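# Move top stock card onto the waste pile

## Task

Lift the uppermost card from the face-down stock and set it down on the neighbouring waste pile in the front row (the row closest to the viewer), so it lies on that pile and nothing else. Disturb nothing else. The cards are stiff plywood tiles. It only counts if the card stays there with the robot not holding it, and nothing the robot is touching at the end may sink once released.

## Robot and tools

Robot: two FANUC CRX-5iA arms, left_arm and right_arm, each with a Robotiq 2F-140 parallel gripper and a wrist camera. Base positions in the scene frame: left_arm at (-0.018, +0.310, 0) m, right_arm at (-0.052, -0.421, 0) m, both turned only slightly about z. Scene frame: origin on the table top midway between the arms, +x away from the robot over the table, +z up, left_arm on the +y side. The arm names do not match image left or right.

execute_actions takes "actions": a list that is empty (just report state) or holds one item. An item with "rows" is a motion of up to 15 control steps of 1/30 s ("steps" defaults to 15, max 15). An item with only "steps" (up to 300) is a wait, counted from the previous result. Optional "pictures": false drops the camera images. A rejected call moves nothing.

Each row is one list of exactly 18 numbers covering both arms, even if only one moves: left_arm first, then right_arm, nine each. Per arm: six absolute joint target angles in radians (waist, shoulder, elbow, forearm roll, wrist pitch, wrist roll, same order as the Joint positions line), then gripper position, force_limit, speed, each in [-1, 1]. One row is used per step; if there are fewer rows than steps the final row repeats. Joint ranges (rad): waist -3.491..3.491, shoulder -3.140..3.140, elbow -1.187..4.328, forearm roll -3.316..3.316, wrist pitch -3.140..3.140, wrist roll -3.927..3.927. A target more than 0.010 past a range end, and beyond the current angle, is refused; true ends may differ by 0.010. Targets past the real end get clipped, reported as "joint sent to its limit" (possibly for an earlier motion).

Gripper numbers are absolute settings, not offsets. position: +1 fully open (140 mm gap), about -0.8 pads touching, -1 closes until blocked. force_limit: roughly 14 N at -1, 60 N at 0, 107 N at +1. speed: about 30, 140, 250 mm/s at -1, 0, +1. To keep a gripper unchanged, resend its previous three numbers; 0 is itself a command. After closing with -1, confirm object_status = 2 (0 moving, 1 blocked while opening, 2 blocked while closing = holding, 3 reached target or pads met). To squeeze harder while at 2, raise force_limit and switch position between -1 and -0.98. position_measured is in counts: 3 open, 230 pads together. Closing pushes the fingertips about 24 mm further out from the wrist, so keep clearance above the table. The pinch point (end_effector_position) is between the closed pads; fingertips extend about 33 mm past it closed, 9 mm open. Fingers point along the gripper +z axis and close along its y axis.

Motion limits: joint target speed caps of 2.62 rad/s (waist, shoulder), 3.14 (elbow), 3.93 (wrist joints), 0.5 s acceleration, all joints of an arm synchronised. Targets are kept within a lead of the measured angle (0.805 rad waist/shoulder, 0.966 elbow, 1.21 wrist joints), and scaled back if they would shift the gripper over 70 mm from where it is. Between calls the arms keep heading to the last row sent until they settle or a step is HELD.

Result lines: per-arm state with end_effector_position (m) and end_effector_quat_wxyz in the scene frame (less accurate at long reach); Joint positions and Joint velocities per arm; object_status and position_measured; "joint command not followed" means a clearance check altered or blocked joint targets; HELD marks steps where the row was partly or wholly not sent. MOTOR HOT warns of heating; OVER-TEMPERATURE FAULT means that arm is braked until cool.

Faults: a joint reaching its load limit (139 N m for waist, shoulder, elbow; 34.8 N m for wrist joints, held weight included) or 150 N of external force stops that arm for 10 s and it yields to the contact. Avoid arm-to-arm collisions, dropping or slipping the card, slamming, hard pushes, and knocking anything off the table. Loose objects or the held card may occasionally be nudged by disturbances.

Other tools: zoom_image with "camera" (cam_high 896x504, cam_low 896x504, cam_left_wrist 616x616, cam_right_wrist 616x616) and "region" [x0, y0, x1, y1] in pixels from the top-left, at most 504x504. read_manual(section="licences") only returns licence text. finished_scene with "scene" set to the current scene number ends and grades it, irreversibly; release the card and make sure it rests on the waste pile before calling.

Each tool is called after "Request:" as name(argument=value, ...) on one line, values as JSON.

## Session

Request:
execute_actions(actions=[])

Scene clock: 0.00 s of 4000.00 s.
left_arm: end_effector_position=(+0.1278, +0.8759, +0.2687) position_measured=230 object_status=3 end_effector_quat_wxyz=(+0.237, -0.326, +0.915, +0.025) | right_arm: end_effector_position=(+0.3561, -0.4828, +0.3071) position_measured=230 object_status=3 end_effector_quat_wxyz=(+0.248, -0.024, +0.818, +0.518)
Joint positions: left_arm=[ 1.754  0.114 -0.044  0.485 -1.335 -2.795] | right_arm=[-0.881  0.097 -0.011 -1.159 -1.906 -0.845]
Joint velocities: left_arm=[ 0.    -0.001  0.001  0.001  0.002  0.   ] | right_arm=[-0.     0.    -0.     0.002  0.002  0.001]

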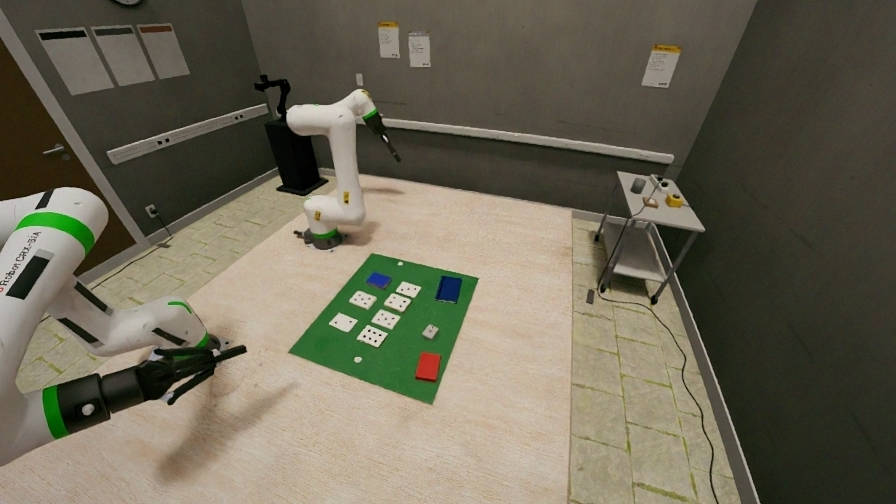

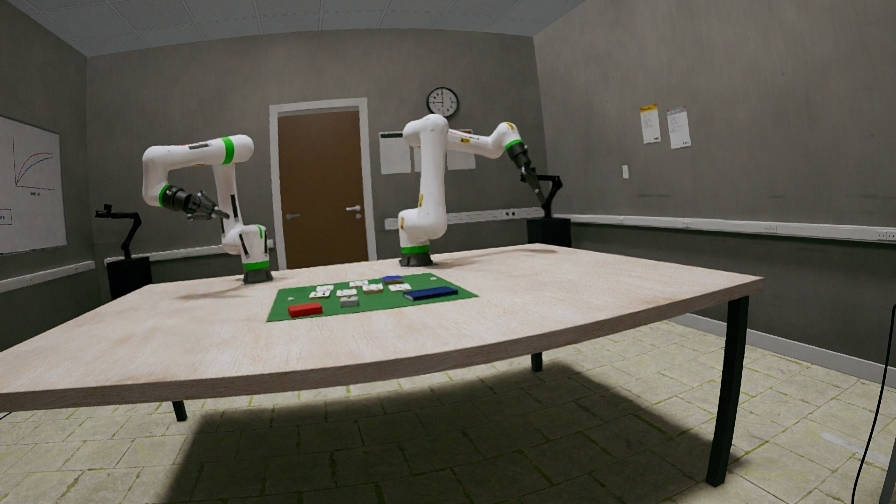

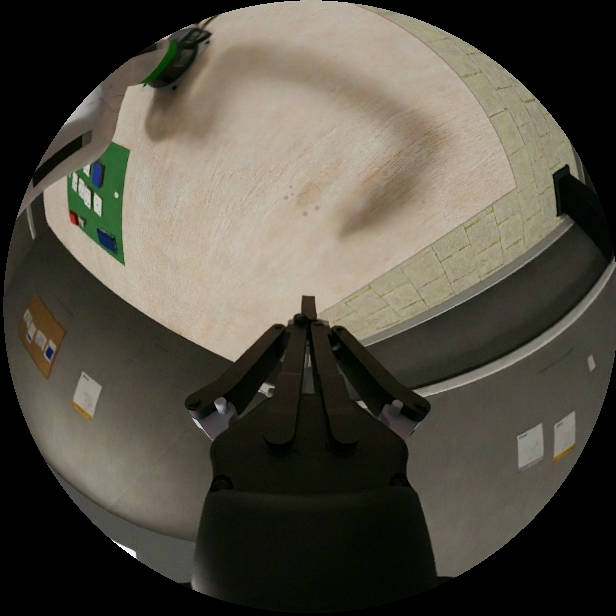

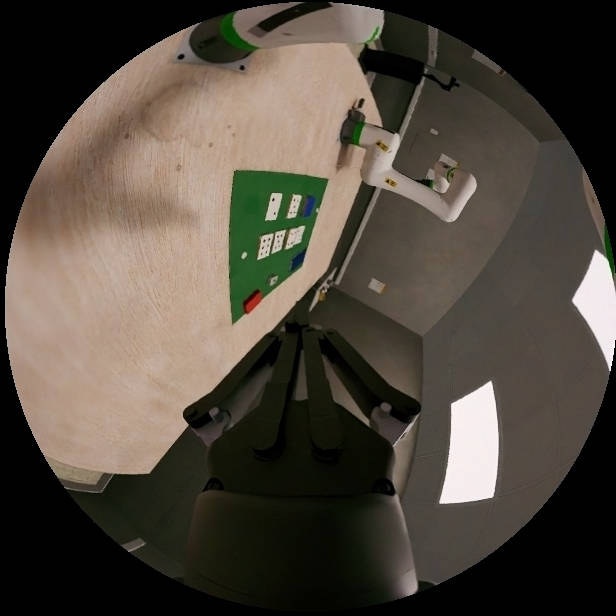

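Request:
zoom_image(camera="cam_high", region=[280, 230, 500, 410])

Request:
zoom_image(camera="cam_low", region=[280, 250, 480, 330])

Region (280, 230, 500, 410) of cam_high's 896x504 image, scaled by 2.291, with more detail than that image has; it fills the top 412 rows of this view, and the rest is white.

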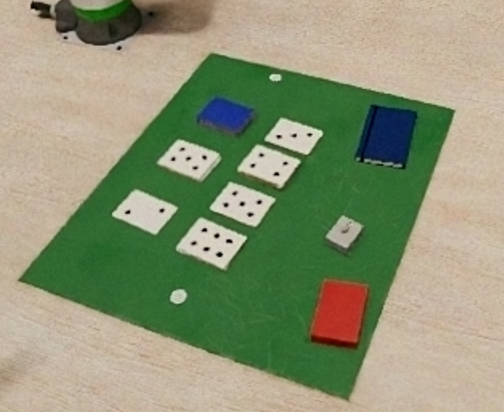

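Region (280, 250, 480, 330) of cam_low's 896x504 image, scaled by 2.520, with more detail than that image has; it fills the top 202 rows of this view, and the rest is white.

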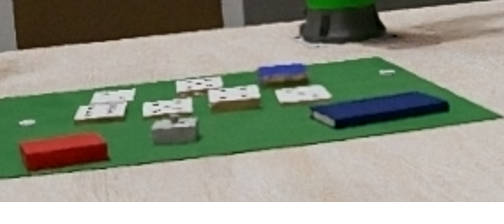

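Request:
execute_actions(actions=[{"rows":[[-0.293,-0.175,-0.134,0,-1.612,-1.336,0.3,0,0,-0.881,0.097,-0.011,-1.159,-1.906,-0.845,-1,0,0]]}], pictures=false)

Request:
execute_actions(actions=[{"steps":90}])

Scene clock: 26.37 s of 4000.00 s.
left_arm: end_effector_position=(+0.2503, +0.7493, +0.2589) position_measured=128 object_status=0 end_effector_quat_wxyz=(+0.154, -0.372, +0.914, -0.045) | right_arm: end_effector_position=(+0.3563, -0.4828, +0.3070) position_measured=233 object_status=3 end_effector_quat_wxyz=(+0.248, -0.023, +0.818, +0.518)
Joint positions: left_arm=[ 1.437  0.016 -0.074  0.321 -1.429 -2.331] | right_arm=[-0.881  0.097 -0.011 -1.159 -1.906 -0.845]
Joint velocities: left_arm=[-0.836 -0.211 -0.066 -0.354 -0.202  1.096] | right_arm=[ 0.    -0.001 -0.    -0.    -0.001  0.   ]
Steps of this call (steps 1 to 90: nothing new was sent; then 22.87 s passed at rest; steps 91 to 105: all 15 steps of this action). Readings (joint positions | what the end effector reports):
91: left_arm=[1.753 0.114 -0.044 0.485 -1.335 -2.795] | right_arm=[-0.881 0.097 -0.011 -1.159 -1.906 -0.845] | left_arm position_measured=230 object_status=0 | right_arm position_measured=230 object_status=0
92: left_arm=[1.750 0.113 -0.044 0.484 -1.336 -2.790] | right_arm=[-0.881 0.097 -0.011 -1.159 -1.906 -0.845] | left_arm position_measured=227 object_status=0 | right_arm position_measured=233 object_status=0
94: left_arm=[1.726 0.104 -0.047 0.469 -1.344 -2.755] | right_arm=[-0.881 0.097 -0.011 -1.159 -1.906 -0.845] | left_arm position_measured=212 object_status=0 | right_arm position_measured=233 object_status=0
98: left_arm=[1.627 0.070 -0.057 0.412 -1.377 -2.606] | right_arm=[-0.881 0.097 -0.011 -1.159 -1.906 -0.845] | left_arm position_measured=181 object_status=0 | right_arm position_measured=233 object_status=3
105: the state above

Scene clock: 29.37 s of 4000.00 s.
left_arm: end_effector_position=(+0.2998, +0.1002, +0.2498) position_measured=91 object_status=3 end_effector_quat_wxyz=(-0.000, +0.000, +1.000, +0.000) | right_arm: end_effector_position=(+0.3563, -0.4828, +0.3070) position_measured=233 object_status=3 end_effector_quat_wxyz=(+0.248, -0.023, +0.818, +0.518)
Joint positions: left_arm=[-0.293 -0.175 -0.134 -0.    -1.612 -1.336] | right_arm=[-0.881  0.097 -0.011 -1.159 -1.906 -0.845]
Joint velocities: left_arm=[-0.001  0.     0.001 -0.    -0.     0.   ] | right_arm=[ 0.001  0.     0.     0.001 -0.002 -0.   ]
Steps of this call (steps 1 to 75: the robot went on to your last target; steps 76 to 90: nothing new was sent). Readings (joint positions | what the end effector reports):
1: left_arm=[1.409 0.009 -0.077 0.309 -1.436 -2.294] | right_arm=[-0.881 0.097 -0.011 -1.159 -1.906 -0.845] | left_arm position_measured=120 object_status=0 | right_arm position_measured=233 object_status=3
2: left_arm=[1.380 0.002 -0.079 0.297 -1.442 -2.258] | right_arm=[-0.881 0.097 -0.011 -1.159 -1.906 -0.845] | left_arm position_measured=113 object_status=0 | right_arm position_measured=233 object_status=3
4: left_arm=[1.322 -0.011 -0.083 0.275 -1.455 -2.189] | right_arm=[-0.881 0.097 -0.011 -1.159 -1.906 -0.845] | left_arm position_measured=98 object_status=0 | right_arm position_measured=233 object_status=3
8: left_arm=[1.203 -0.035 -0.090 0.235 -1.478 -2.064] | right_arm=[-0.881 0.097 -0.011 -1.159 -1.906 -0.845] | left_arm position_measured=91 object_status=0 | right_arm position_measured=233 object_status=3
90: the state above
All arms were judged still, so your last target was given up. Only a new action makes them travel on or press farther. Fingers that are still opening or closing keep moving.

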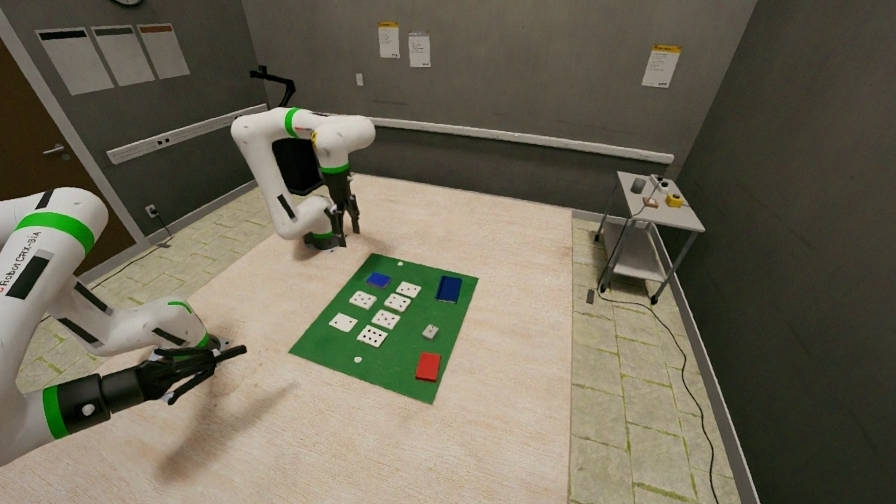

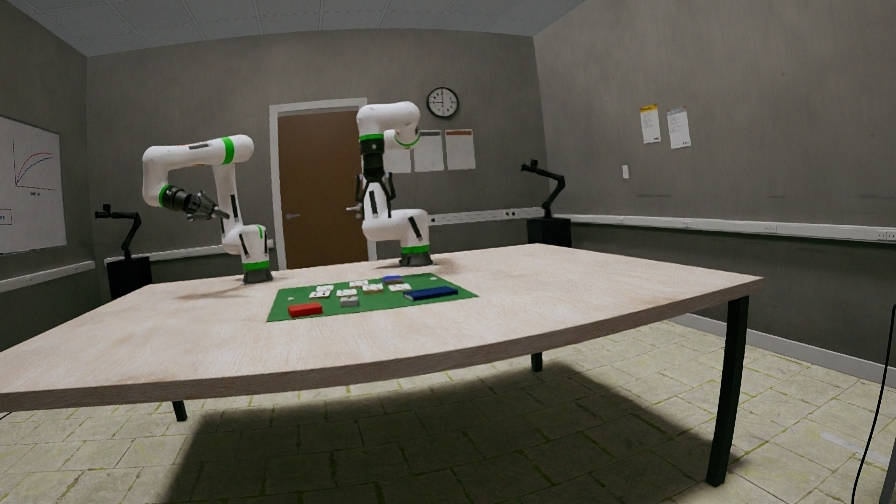

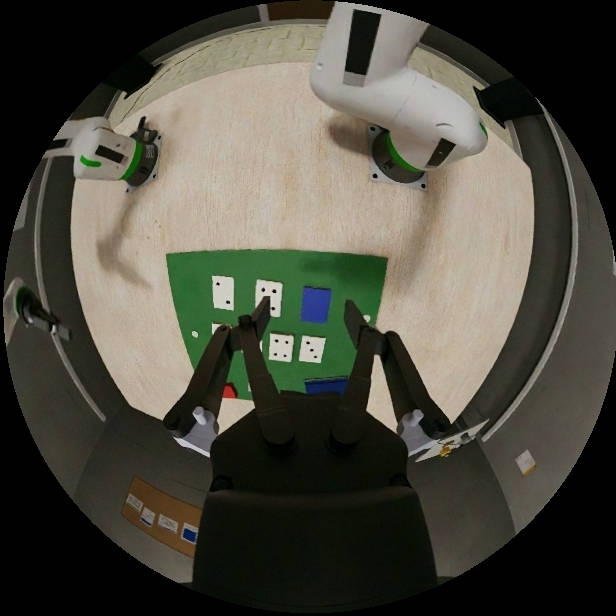

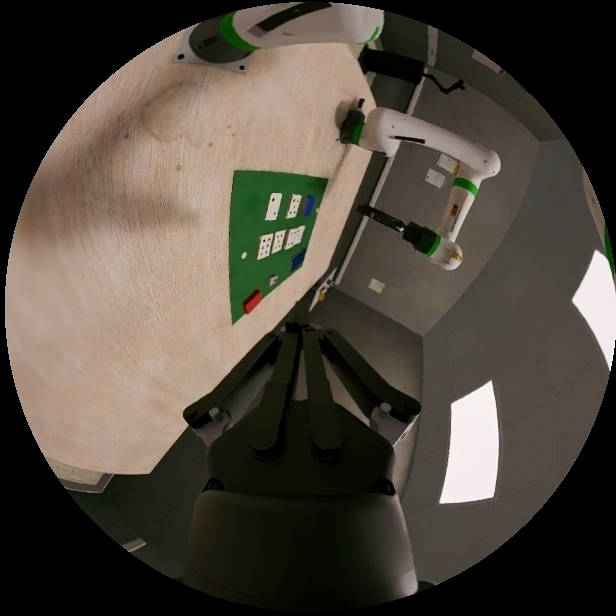

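Request:
execute_actions(actions=[{"rows":[[-0.2025,0.0461,-0.2808,0,-1.2439,-1.426,0.3,0,0,-0.881,0.097,-0.011,-1.159,-1.906,-0.845,-1,0,0]]}], pictures=false)

Request:
execute_actions(actions=[{"steps":30}])

Request:
zoom_image(camera="cam_left_wrist", region=[180, 200, 430, 400])

Scene clock: 46.43 s of 4000.00 s.
left_arm: end_effector_position=(+0.3839, +0.1196, +0.1015) position_measured=91 object_status=3 end_effector_quat_wxyz=(-0.000, -0.000, +1.000, -0.000) | right_arm: end_effector_position=(+0.3563, -0.4828, +0.3070) position_measured=233 object_status=3 end_effector_quat_wxyz=(+0.248, -0.023, +0.818, +0.518)
Joint positions: left_arm=[-0.204  0.044 -0.279  0.    -1.248 -1.425] | right_arm=[-0.881  0.097 -0.011 -1.159 -1.906 -0.845]
Joint velocities: left_arm=[ 0.051  0.127 -0.082 -0.001  0.21  -0.052] | right_arm=[-0.    -0.     0.    -0.001  0.002 -0.001]
Steps of this call (steps 1 to 90: nothing new was sent; then 13.57 s passed at rest; steps 91 to 105: all 15 steps of this action). Readings (joint positions | what the end effector reports):
91: left_arm=[-0.293 -0.175 -0.134 0.000 -1.612 -1.336] | right_arm=[-0.881 0.097 -0.011 -1.159 -1.906 -0.845] | left_arm position_measured=91 object_status=3 | right_arm position_measured=233 object_status=3
92: left_arm=[-0.292 -0.172 -0.136 0.000 -1.607 -1.336] | right_arm=[-0.881 0.097 -0.011 -1.159 -1.906 -0.845] | left_arm position_measured=91 object_status=3 | right_arm position_measured=233 object_status=3
94: left_arm=[-0.283 -0.151 -0.150 0.000 -1.571 -1.345] | right_arm=[-0.881 0.097 -0.011 -1.159 -1.906 -0.845] | left_arm position_measured=91 object_status=3 | right_arm position_measured=233 object_status=3
98: left_arm=[-0.250 -0.071 -0.203 0.000 -1.438 -1.378] | right_arm=[-0.881 0.097 -0.011 -1.159 -1.906 -0.845] | left_arm position_measured=91 object_status=3 | right_arm position_measured=233 object_status=3
105: the state above

Scene clock: 47.43 s of 4000.00 s.
left_arm: end_effector_position=(+0.3847, +0.1200, +0.1000) position_measured=91 object_status=3 end_effector_quat_wxyz=(-0.000, -0.000, +1.000, +0.000) | right_arm: end_effector_position=(+0.3563, -0.4828, +0.3070) position_measured=233 object_status=3 end_effector_quat_wxyz=(+0.248, -0.023, +0.818, +0.518)
Joint positions: left_arm=[-0.202  0.046 -0.281 -0.    -1.244 -1.426] | right_arm=[-0.881  0.097 -0.011 -1.159 -1.906 -0.845]
Joint velocities: left_arm=[ 0.     0.    -0.     0.     0.002 -0.   ] | right_arm=[-0.001 -0.    -0.     0.002  0.002  0.   ]
Steps of this call (steps 1 to 15: the robot went on to your last target; steps 16 to 30: nothing new was sent). Readings (joint positions | what the end effector reports):
1: left_arm=[-0.203 0.046 -0.281 0.000 -1.245 -1.426] | right_arm=[-0.881 0.097 -0.011 -1.159 -1.906 -0.845] | left_arm position_measured=91 object_status=3 | right_arm position_measured=233 object_status=3
2: left_arm=[-0.203 0.046 -0.281 0.000 -1.244 -1.426] | right_arm=[-0.881 0.097 -0.011 -1.159 -1.906 -0.845] | left_arm position_measured=91 object_status=3 | right_arm position_measured=233 object_status=3
4: left_arm=[-0.203 0.046 -0.281 0.000 -1.244 -1.426] | right_arm=[-0.881 0.097 -0.011 -1.159 -1.906 -0.845] | left_arm position_measured=91 object_status=3 | right_arm position_measured=233 object_status=3
8: left_arm=[-0.203 0.046 -0.281 0.000 -1.244 -1.426] | right_arm=[-0.881 0.097 -0.011 -1.159 -1.906 -0.845] | left_arm position_measured=91 object_status=3 | right_arm position_measured=233 object_status=3
30: the state above
All arms were judged still, so your last target was given up. Only a new action makes them travel on or press farther. Fingers that are still opening or closing keep moving.

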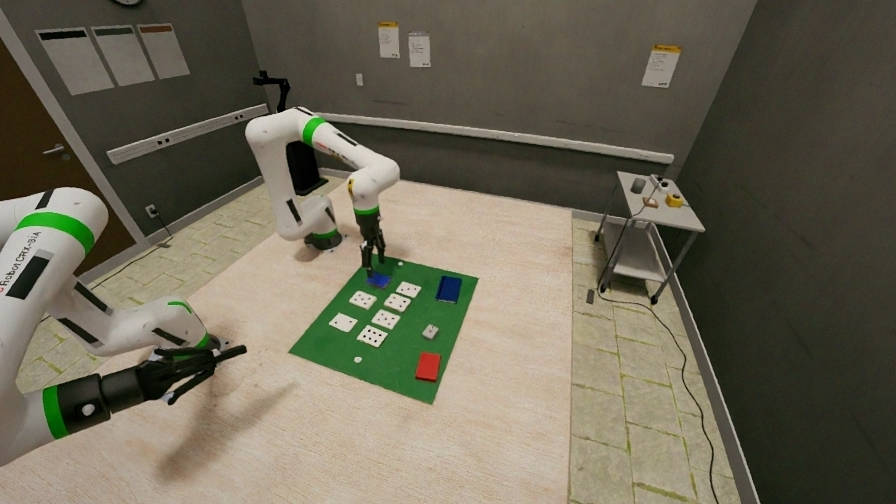

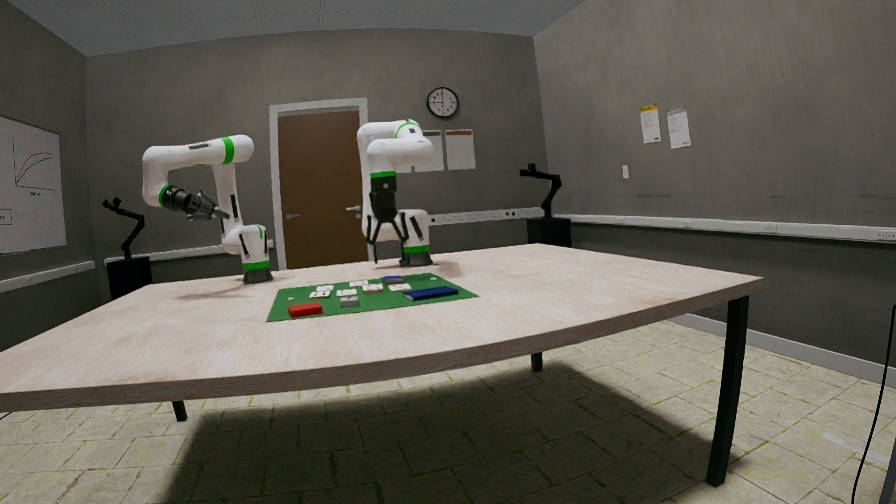

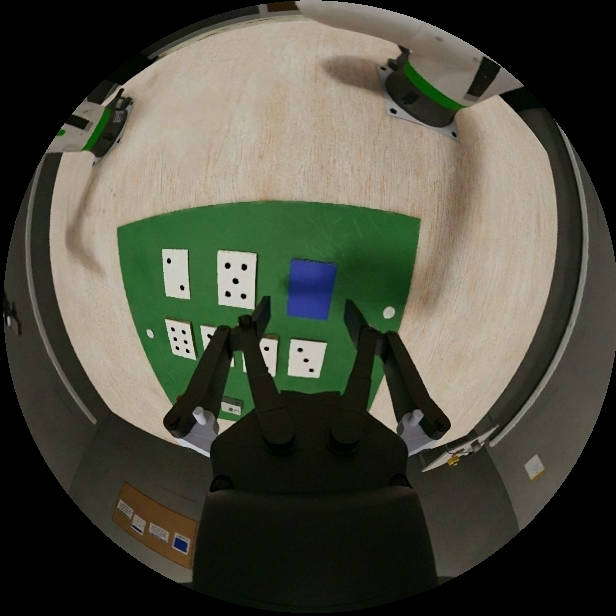

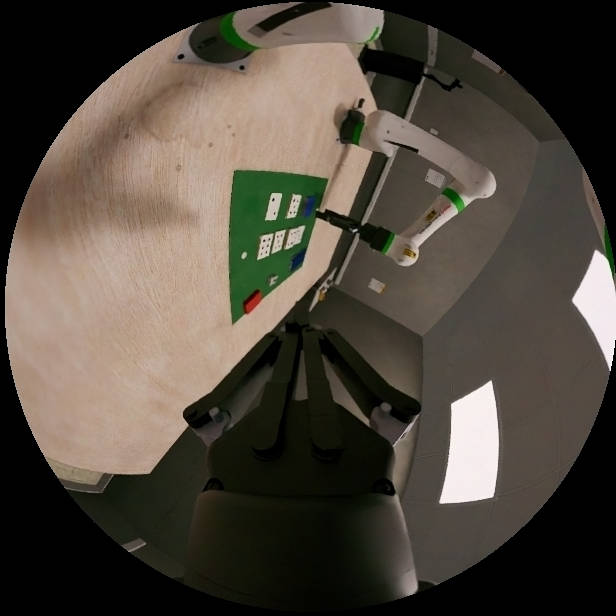

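Region (180, 200, 430, 400) of cam_left_wrist's 616x616 image, scaled by 2.016, with more detail than that image has; it fills the top 403 rows of this view, and the rest is white.

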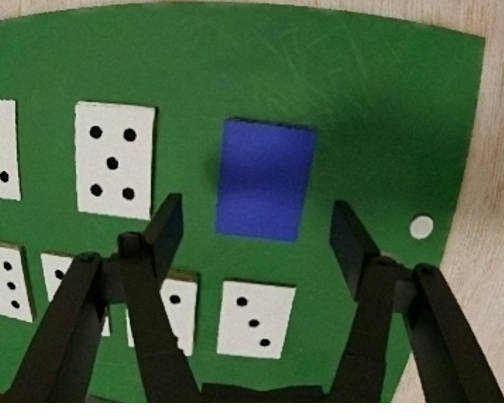

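Request:
execute_actions(actions=[{"rows":[[-0.195,0.0661,-0.3597,0,-1.145,-1.484,0.3,0,0,-0.881,0.097,-0.011,-1.159,-1.906,-0.845,-1,0,0]]}])

Request:
zoom_image(camera="cam_low", region=[340, 240, 440, 300])

Request:
zoom_image(camera="cam_left_wrist", region=[180, 200, 430, 400])

Scene clock: 74.77 s of 4000.00 s.
left_arm: end_effector_position=(+0.3788, +0.1241, +0.0599) position_measured=91 object_status=3 end_effector_quat_wxyz=(-0.000, +0.025, +1.000, +0.000) | right_arm: end_effector_position=(+0.3563, -0.4828, +0.3070) position_measured=233 object_status=3 end_effector_quat_wxyz=(+0.248, -0.023, +0.818, +0.518)
Joint positions: left_arm=[-0.195  0.066 -0.36  -0.    -1.145 -1.484] | right_arm=[-0.881  0.097 -0.011 -1.159 -1.906 -0.845]
Joint velocities: left_arm=[-0.001 -0.     0.    -0.001 -0.001 -0.001] | right_arm=[ 0.     0.    -0.    -0.     0.001 -0.001]
Steps of this call (steps 1 to 90: nothing new was sent; then 23.83 s passed at rest; steps 91 to 105: all 15 steps of this action). Readings (joint positions | what the end effector reports):
91: left_arm=[-0.202 0.046 -0.281 -0.000 -1.244 -1.426] | right_arm=[-0.881 0.097 -0.011 -1.159 -1.906 -0.845] | left_arm position_measured=91 object_status=3 | right_arm position_measured=233 object_status=3
92: left_arm=[-0.202 0.047 -0.285 0.000 -1.238 -1.429] | right_arm=[-0.881 0.097 -0.011 -1.159 -1.906 -0.845] | left_arm position_measured=91 object_status=3 | right_arm position_measured=233 object_status=3
94: left_arm=[-0.199 0.054 -0.313 -0.000 -1.203 -1.450] | right_arm=[-0.881 0.097 -0.011 -1.159 -1.906 -0.845] | left_arm position_measured=91 object_status=3 | right_arm position_measured=233 object_status=3
98: left_arm=[-0.195 0.066 -0.360 -0.000 -1.146 -1.484] | right_arm=[-0.881 0.097 -0.011 -1.159 -1.906 -0.845] | left_arm position_measured=91 object_status=3 | right_arm position_measured=233 object_status=3
105: the state above

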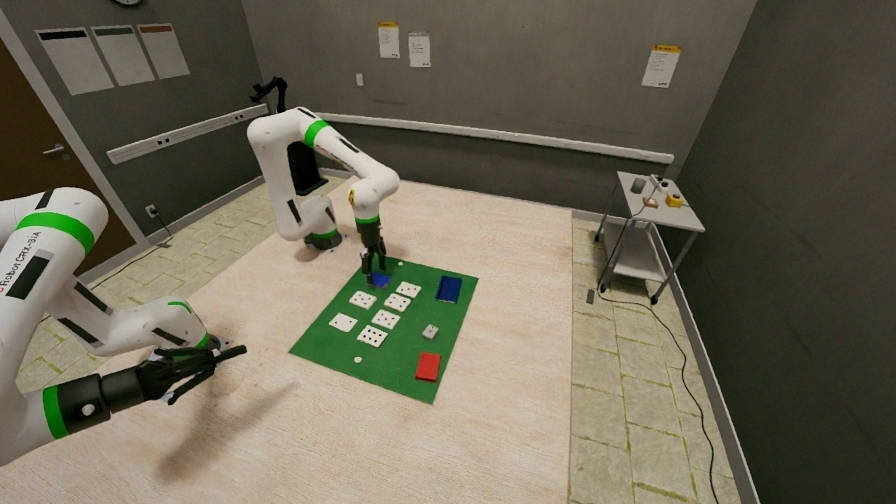

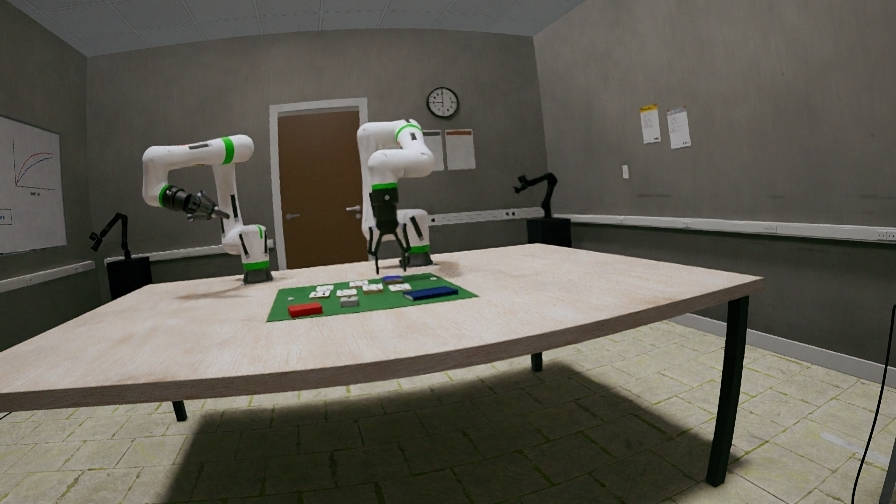

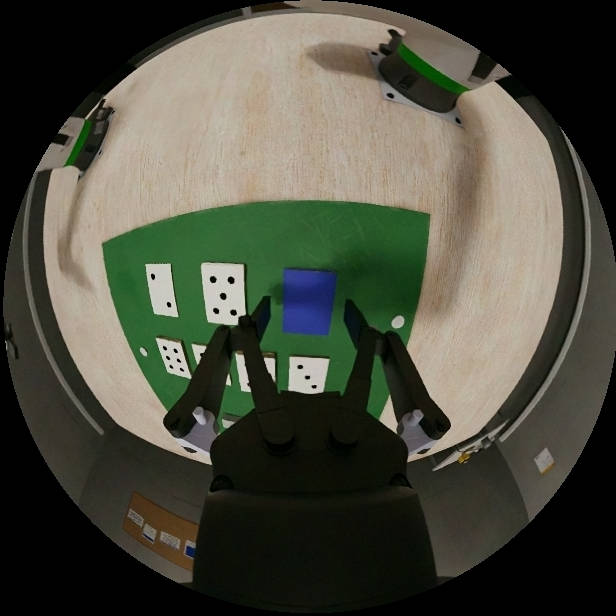

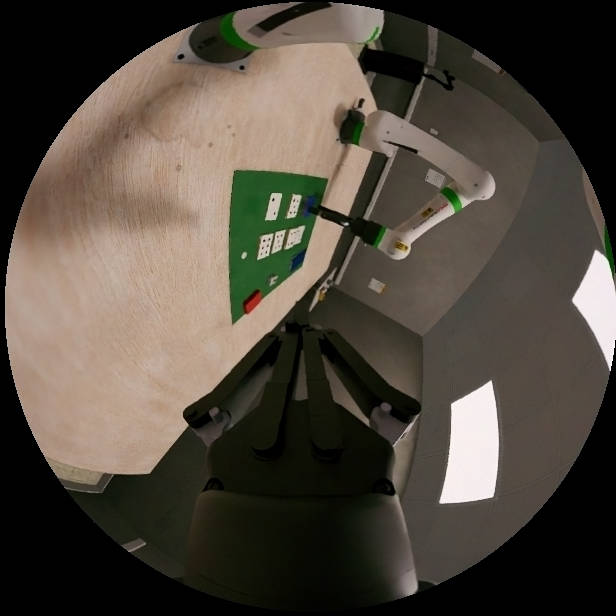

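Region (340, 240, 440, 300) of cam_low's 896x504 image, scaled by 5.040, with more detail than that image has; it fills the top 302 rows of this view, and the rest is white.

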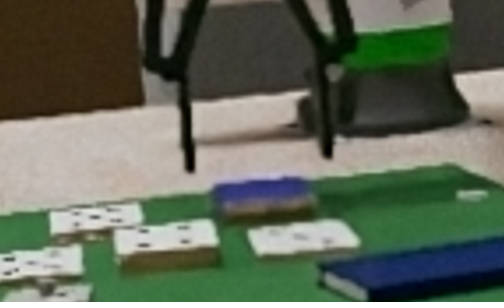

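Region (180, 200, 430, 400) of cam_left_wrist's 616x616 image, scaled by 2.016, with more detail than that image has; it fills the top 403 rows of this view, and the rest is white.

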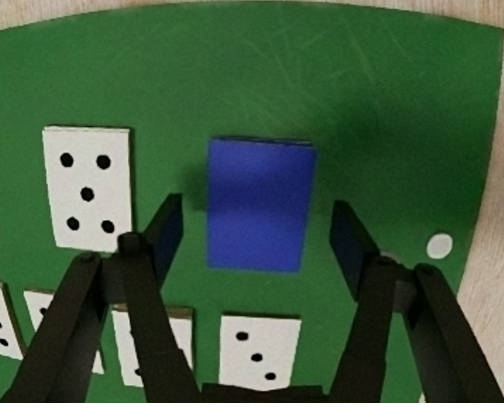

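Request:
execute_actions(actions=[{"rows":[[-0.195,0.0791,-0.3765,0,-1.1152,-1.484,0.1,-1,0,-0.881,0.097,-0.011,-1.159,-1.906,-0.845,-1,0,0]]}], pictures=false)

Request:
execute_actions(actions=[{"rows":[[-0.195,0.0791,-0.3765,0,-1.1152,-1.484,-0.2,-1,-0.6,-0.881,0.097,-0.011,-1.159,-1.906,-0.845,-1,0,0]]}])

Request:
zoom_image(camera="cam_low", region=[360, 255, 420, 295])

Scene clock: 87.73 s of 4000.00 s.
left_arm: end_effector_position=(+0.3786, +0.1240, +0.0480) position_measured=117 object_status=3 end_effector_quat_wxyz=(+0.000, +0.025, +1.000, -0.000) | right_arm: end_effector_position=(+0.3563, -0.4828, +0.3070) position_measured=233 object_status=3 end_effector_quat_wxyz=(+0.248, -0.023, +0.818, +0.518)
Joint positions: left_arm=[-0.195  0.079 -0.377  0.    -1.115 -1.484] | right_arm=[-0.881  0.097 -0.011 -1.159 -1.906 -0.845]
Joint velocities: left_arm=[ 0.    -0.     0.001 -0.     0.002  0.001] | right_arm=[-0.001 -0.    -0.     0.001 -0.002 -0.   ]
Steps of this call (steps 1 to 15: the robot went on to your last target; steps 16 to 90: nothing new was sent; then 9.47 s passed at rest; steps 91 to 105: all 15 steps of this action). Readings (joint positions | what the end effector reports):
91: left_arm=[-0.195 0.066 -0.360 0.000 -1.145 -1.484] | right_arm=[-0.881 0.097 -0.011 -1.159 -1.906 -0.845] | left_arm position_measured=91 object_status=0 | right_arm position_measured=233 object_status=3
92: left_arm=[-0.195 0.068 -0.362 0.000 -1.140 -1.484] | right_arm=[-0.881 0.097 -0.011 -1.159 -1.906 -0.845] | left_arm position_measured=94 object_status=0 | right_arm position_measured=233 object_status=3
94: left_arm=[-0.195 0.077 -0.375 0.000 -1.119 -1.484] | right_arm=[-0.881 0.097 -0.011 -1.159 -1.906 -0.845] | left_arm position_measured=110 object_status=0 | right_arm position_measured=233 object_status=3
98: left_arm=[-0.195 0.079 -0.377 0.000 -1.115 -1.484] | right_arm=[-0.881 0.097 -0.011 -1.159 -1.906 -0.845] | left_arm position_measured=117 object_status=0 | right_arm position_measured=233 object_status=3
105: the state above

Scene clock: 88.23 s of 4000.00 s.
left_arm: end_effector_position=(+0.3786, +0.1240, +0.0480) position_measured=145 object_status=2 end_effector_quat_wxyz=(+0.000, +0.025, +1.000, -0.000) | right_arm: end_effector_position=(+0.3563, -0.4828, +0.3070) position_measured=233 object_status=3 end_effector_quat_wxyz=(+0.248, -0.023, +0.818, +0.518)
Joint positions: left_arm=[-0.195  0.079 -0.377  0.    -1.115 -1.484] | right_arm=[-0.881  0.097 -0.011 -1.159 -1.906 -0.845]
Joint velocities: left_arm=[ 0.001 -0.001  0.001  0.    -0.001  0.   ] | right_arm=[-0.     0.    -0.    -0.001 -0.001  0.001]
Steps of this call (steps 1 to 15: all 15 steps of this action). Readings (joint positions | what the end effector reports):
1: left_arm=[-0.195 0.079 -0.377 0.000 -1.115 -1.484] | right_arm=[-0.881 0.097 -0.011 -1.159 -1.906 -0.845] | left_arm position_measured=117 object_status=0 | right_arm position_measured=233 object_status=3
2: left_arm=[-0.195 0.079 -0.377 0.000 -1.115 -1.484] | right_arm=[-0.881 0.097 -0.011 -1.159 -1.906 -0.845] | left_arm position_measured=119 object_status=0 | right_arm position_measured=233 object_status=3
4: left_arm=[-0.195 0.079 -0.377 0.000 -1.115 -1.484] | right_arm=[-0.881 0.097 -0.011 -1.159 -1.906 -0.845] | left_arm position_measured=127 object_status=0 | right_arm position_measured=233 object_status=3
8: left_arm=[-0.195 0.079 -0.377 0.000 -1.115 -1.484] | right_arm=[-0.881 0.097 -0.011 -1.159 -1.906 -0.845] | left_arm position_measured=142 object_status=0 | right_arm position_measured=233 object_status=3
15: the state above

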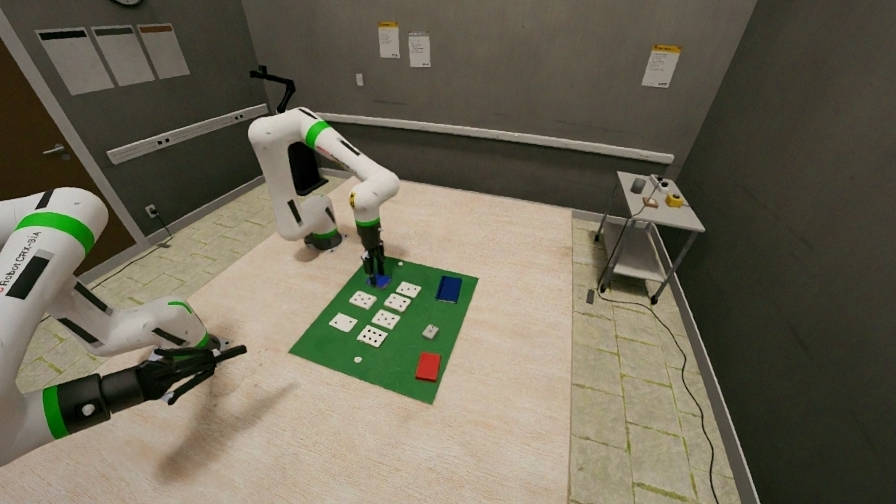

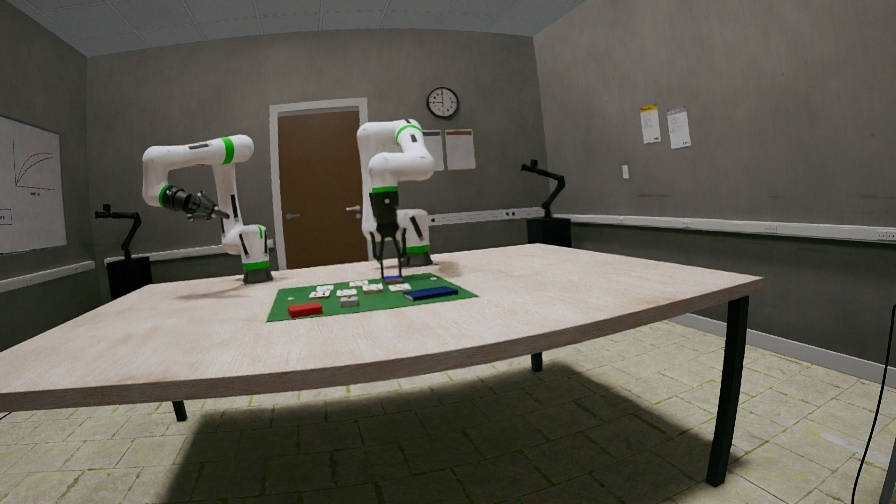

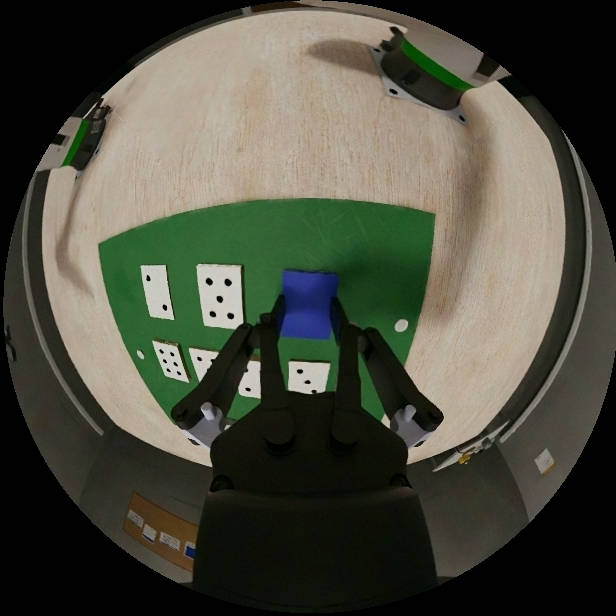

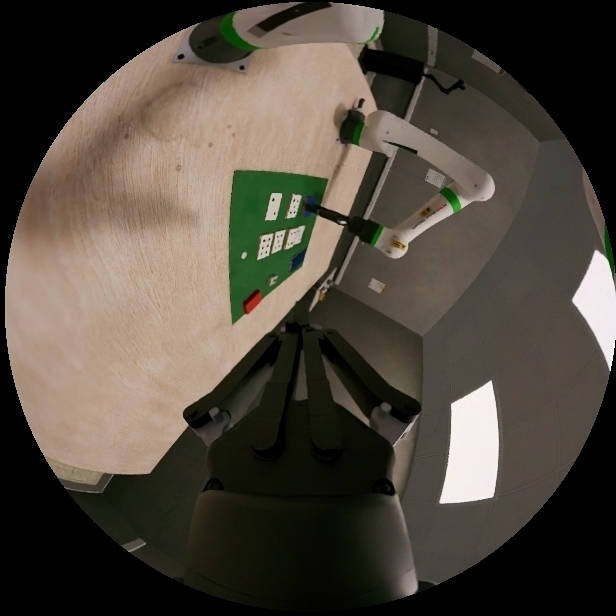

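Region (360, 255, 420, 295) of cam_low's 896x504 image, scaled by 8.400, with more detail than that image has.

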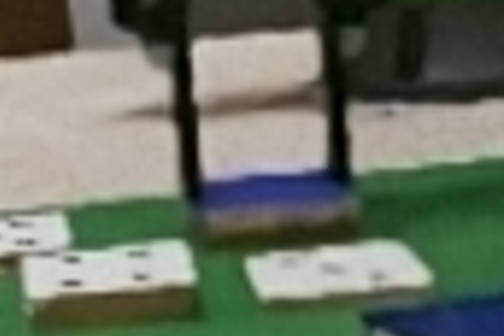

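Request:
execute_actions(actions=[{"rows":[[-0.195,0.0791,-0.3765,0,-1.1152,-1.484,0.05,-1,0,-0.881,0.097,-0.011,-1.159,-1.906,-0.845,-1,0,0],[-0.195,0.0791,-0.3765,0,-1.1152,-1.484,0.05,-1,0,-0.881,0.097,-0.011,-1.159,-1.906,-0.845,-1,0,0],[-0.195,0.0791,-0.3765,0,-1.1152,-1.484,0.05,-1,0,-0.881,0.097,-0.011,-1.159,-1.906,-0.845,-1,0,0],[-0.195,0.0791,-0.3765,0,-1.1152,-1.484,0.05,-1,0,-0.881,0.097,-0.011,-1.159,-1.906,-0.845,-1,0,0],[-0.195,0.0775,-0.3744,0,-1.1189,-1.484,0.05,-1,0,-0.881,0.097,-0.011,-1.159,-1.906,-0.845,-1,0,0]],"steps":10}], pictures=false)

Request:
execute_actions(actions=[{"rows":[[-0.195,0.0775,-0.3744,0,-1.1189,-1.484,-0.2,-1,-0.6,-0.881,0.097,-0.011,-1.159,-1.906,-0.845,-1,0,0]]}], pictures=false)

Scene clock: 99.23 s of 4000.00 s.
left_arm: end_effector_position=(+0.3785, +0.1240, +0.0492) position_measured=123 object_status=0 end_effector_quat_wxyz=(-0.000, +0.025, +1.000, +0.000) | right_arm: end_effector_position=(+0.3563, -0.4828, +0.3070) position_measured=233 object_status=3 end_effector_quat_wxyz=(+0.248, -0.023, +0.818, +0.518)
Joint positions: left_arm=[-0.195  0.078 -0.375 -0.    -1.119 -1.484] | right_arm=[-0.881  0.097 -0.011 -1.159 -1.906 -0.845]
Joint velocities: left_arm=[ 0.    -0.001  0.003 -0.001 -0.    -0.   ] | right_arm=[ 0.    -0.001  0.    -0.002 -0.    -0.001]
Steps of this call (steps 1 to 15: the robot went on to your last target; steps 16 to 90: nothing new was sent; then 7.67 s passed at rest; steps 91 to 100: all 10 steps of this action). Readings (joint positions | what the end effector reports):
91: left_arm=[-0.195 0.079 -0.377 0.000 -1.115 -1.484] | right_arm=[-0.881 0.097 -0.011 -1.159 -1.906 -0.845] | left_arm position_measured=145 object_status=0 | right_arm position_measured=233 object_status=3
92: left_arm=[-0.195 0.079 -0.377 -0.000 -1.115 -1.484] | right_arm=[-0.881 0.097 -0.011 -1.159 -1.906 -0.845] | left_arm position_measured=145 object_status=0 | right_arm position_measured=233 object_status=3
94: left_arm=[-0.195 0.079 -0.377 -0.000 -1.115 -1.484] | right_arm=[-0.881 0.097 -0.011 -1.159 -1.906 -0.845] | left_arm position_measured=127 object_status=0 | right_arm position_measured=233 object_status=3
98: left_arm=[-0.195 0.078 -0.375 -0.000 -1.119 -1.484] | right_arm=[-0.881 0.097 -0.011 -1.159 -1.906 -0.845] | left_arm position_measured=123 object_status=0 | right_arm position_measured=233 object_status=3
100: the state above

Scene clock: 99.73 s of 4000.00 s.
left_arm: end_effector_position=(+0.3787, +0.1240, +0.0495) position_measured=154 object_status=3 end_effector_quat_wxyz=(-0.000, +0.025, +1.000, +0.000) | right_arm: end_effector_position=(+0.3563, -0.4828, +0.3070) position_measured=233 object_status=3 end_effector_quat_wxyz=(+0.248, -0.023, +0.818, +0.518)
Joint positions: left_arm=[-0.195  0.078 -0.374 -0.    -1.119 -1.484] | right_arm=[-0.881  0.097 -0.011 -1.159 -1.906 -0.845]
Joint velocities: left_arm=[-0.     0.    -0.001  0.001  0.     0.001] | right_arm=[ 0.    -0.     0.    -0.001  0.     0.001]
Steps of this call (steps 1 to 15: all 15 steps of this action). Readings (joint positions | what the end effector reports):
1: left_arm=[-0.195 0.078 -0.375 -0.000 -1.119 -1.484] | right_arm=[-0.881 0.097 -0.011 -1.159 -1.906 -0.845] | left_arm position_measured=123 object_status=0 | right_arm position_measured=233 object_status=3
2: left_arm=[-0.195 0.078 -0.375 -0.000 -1.119 -1.484] | right_arm=[-0.881 0.097 -0.011 -1.159 -1.906 -0.845] | left_arm position_measured=124 object_status=0 | right_arm position_measured=233 object_status=3
4: left_arm=[-0.195 0.078 -0.374 -0.000 -1.119 -1.484] | right_arm=[-0.881 0.097 -0.011 -1.159 -1.906 -0.845] | left_arm position_measured=132 object_status=0 | right_arm position_measured=233 object_status=3
8: left_arm=[-0.195 0.078 -0.374 -0.000 -1.119 -1.484] | right_arm=[-0.881 0.097 -0.011 -1.159 -1.906 -0.845] | left_arm position_measured=148 object_status=0 | right_arm position_measured=233 object_status=3
15: the state above


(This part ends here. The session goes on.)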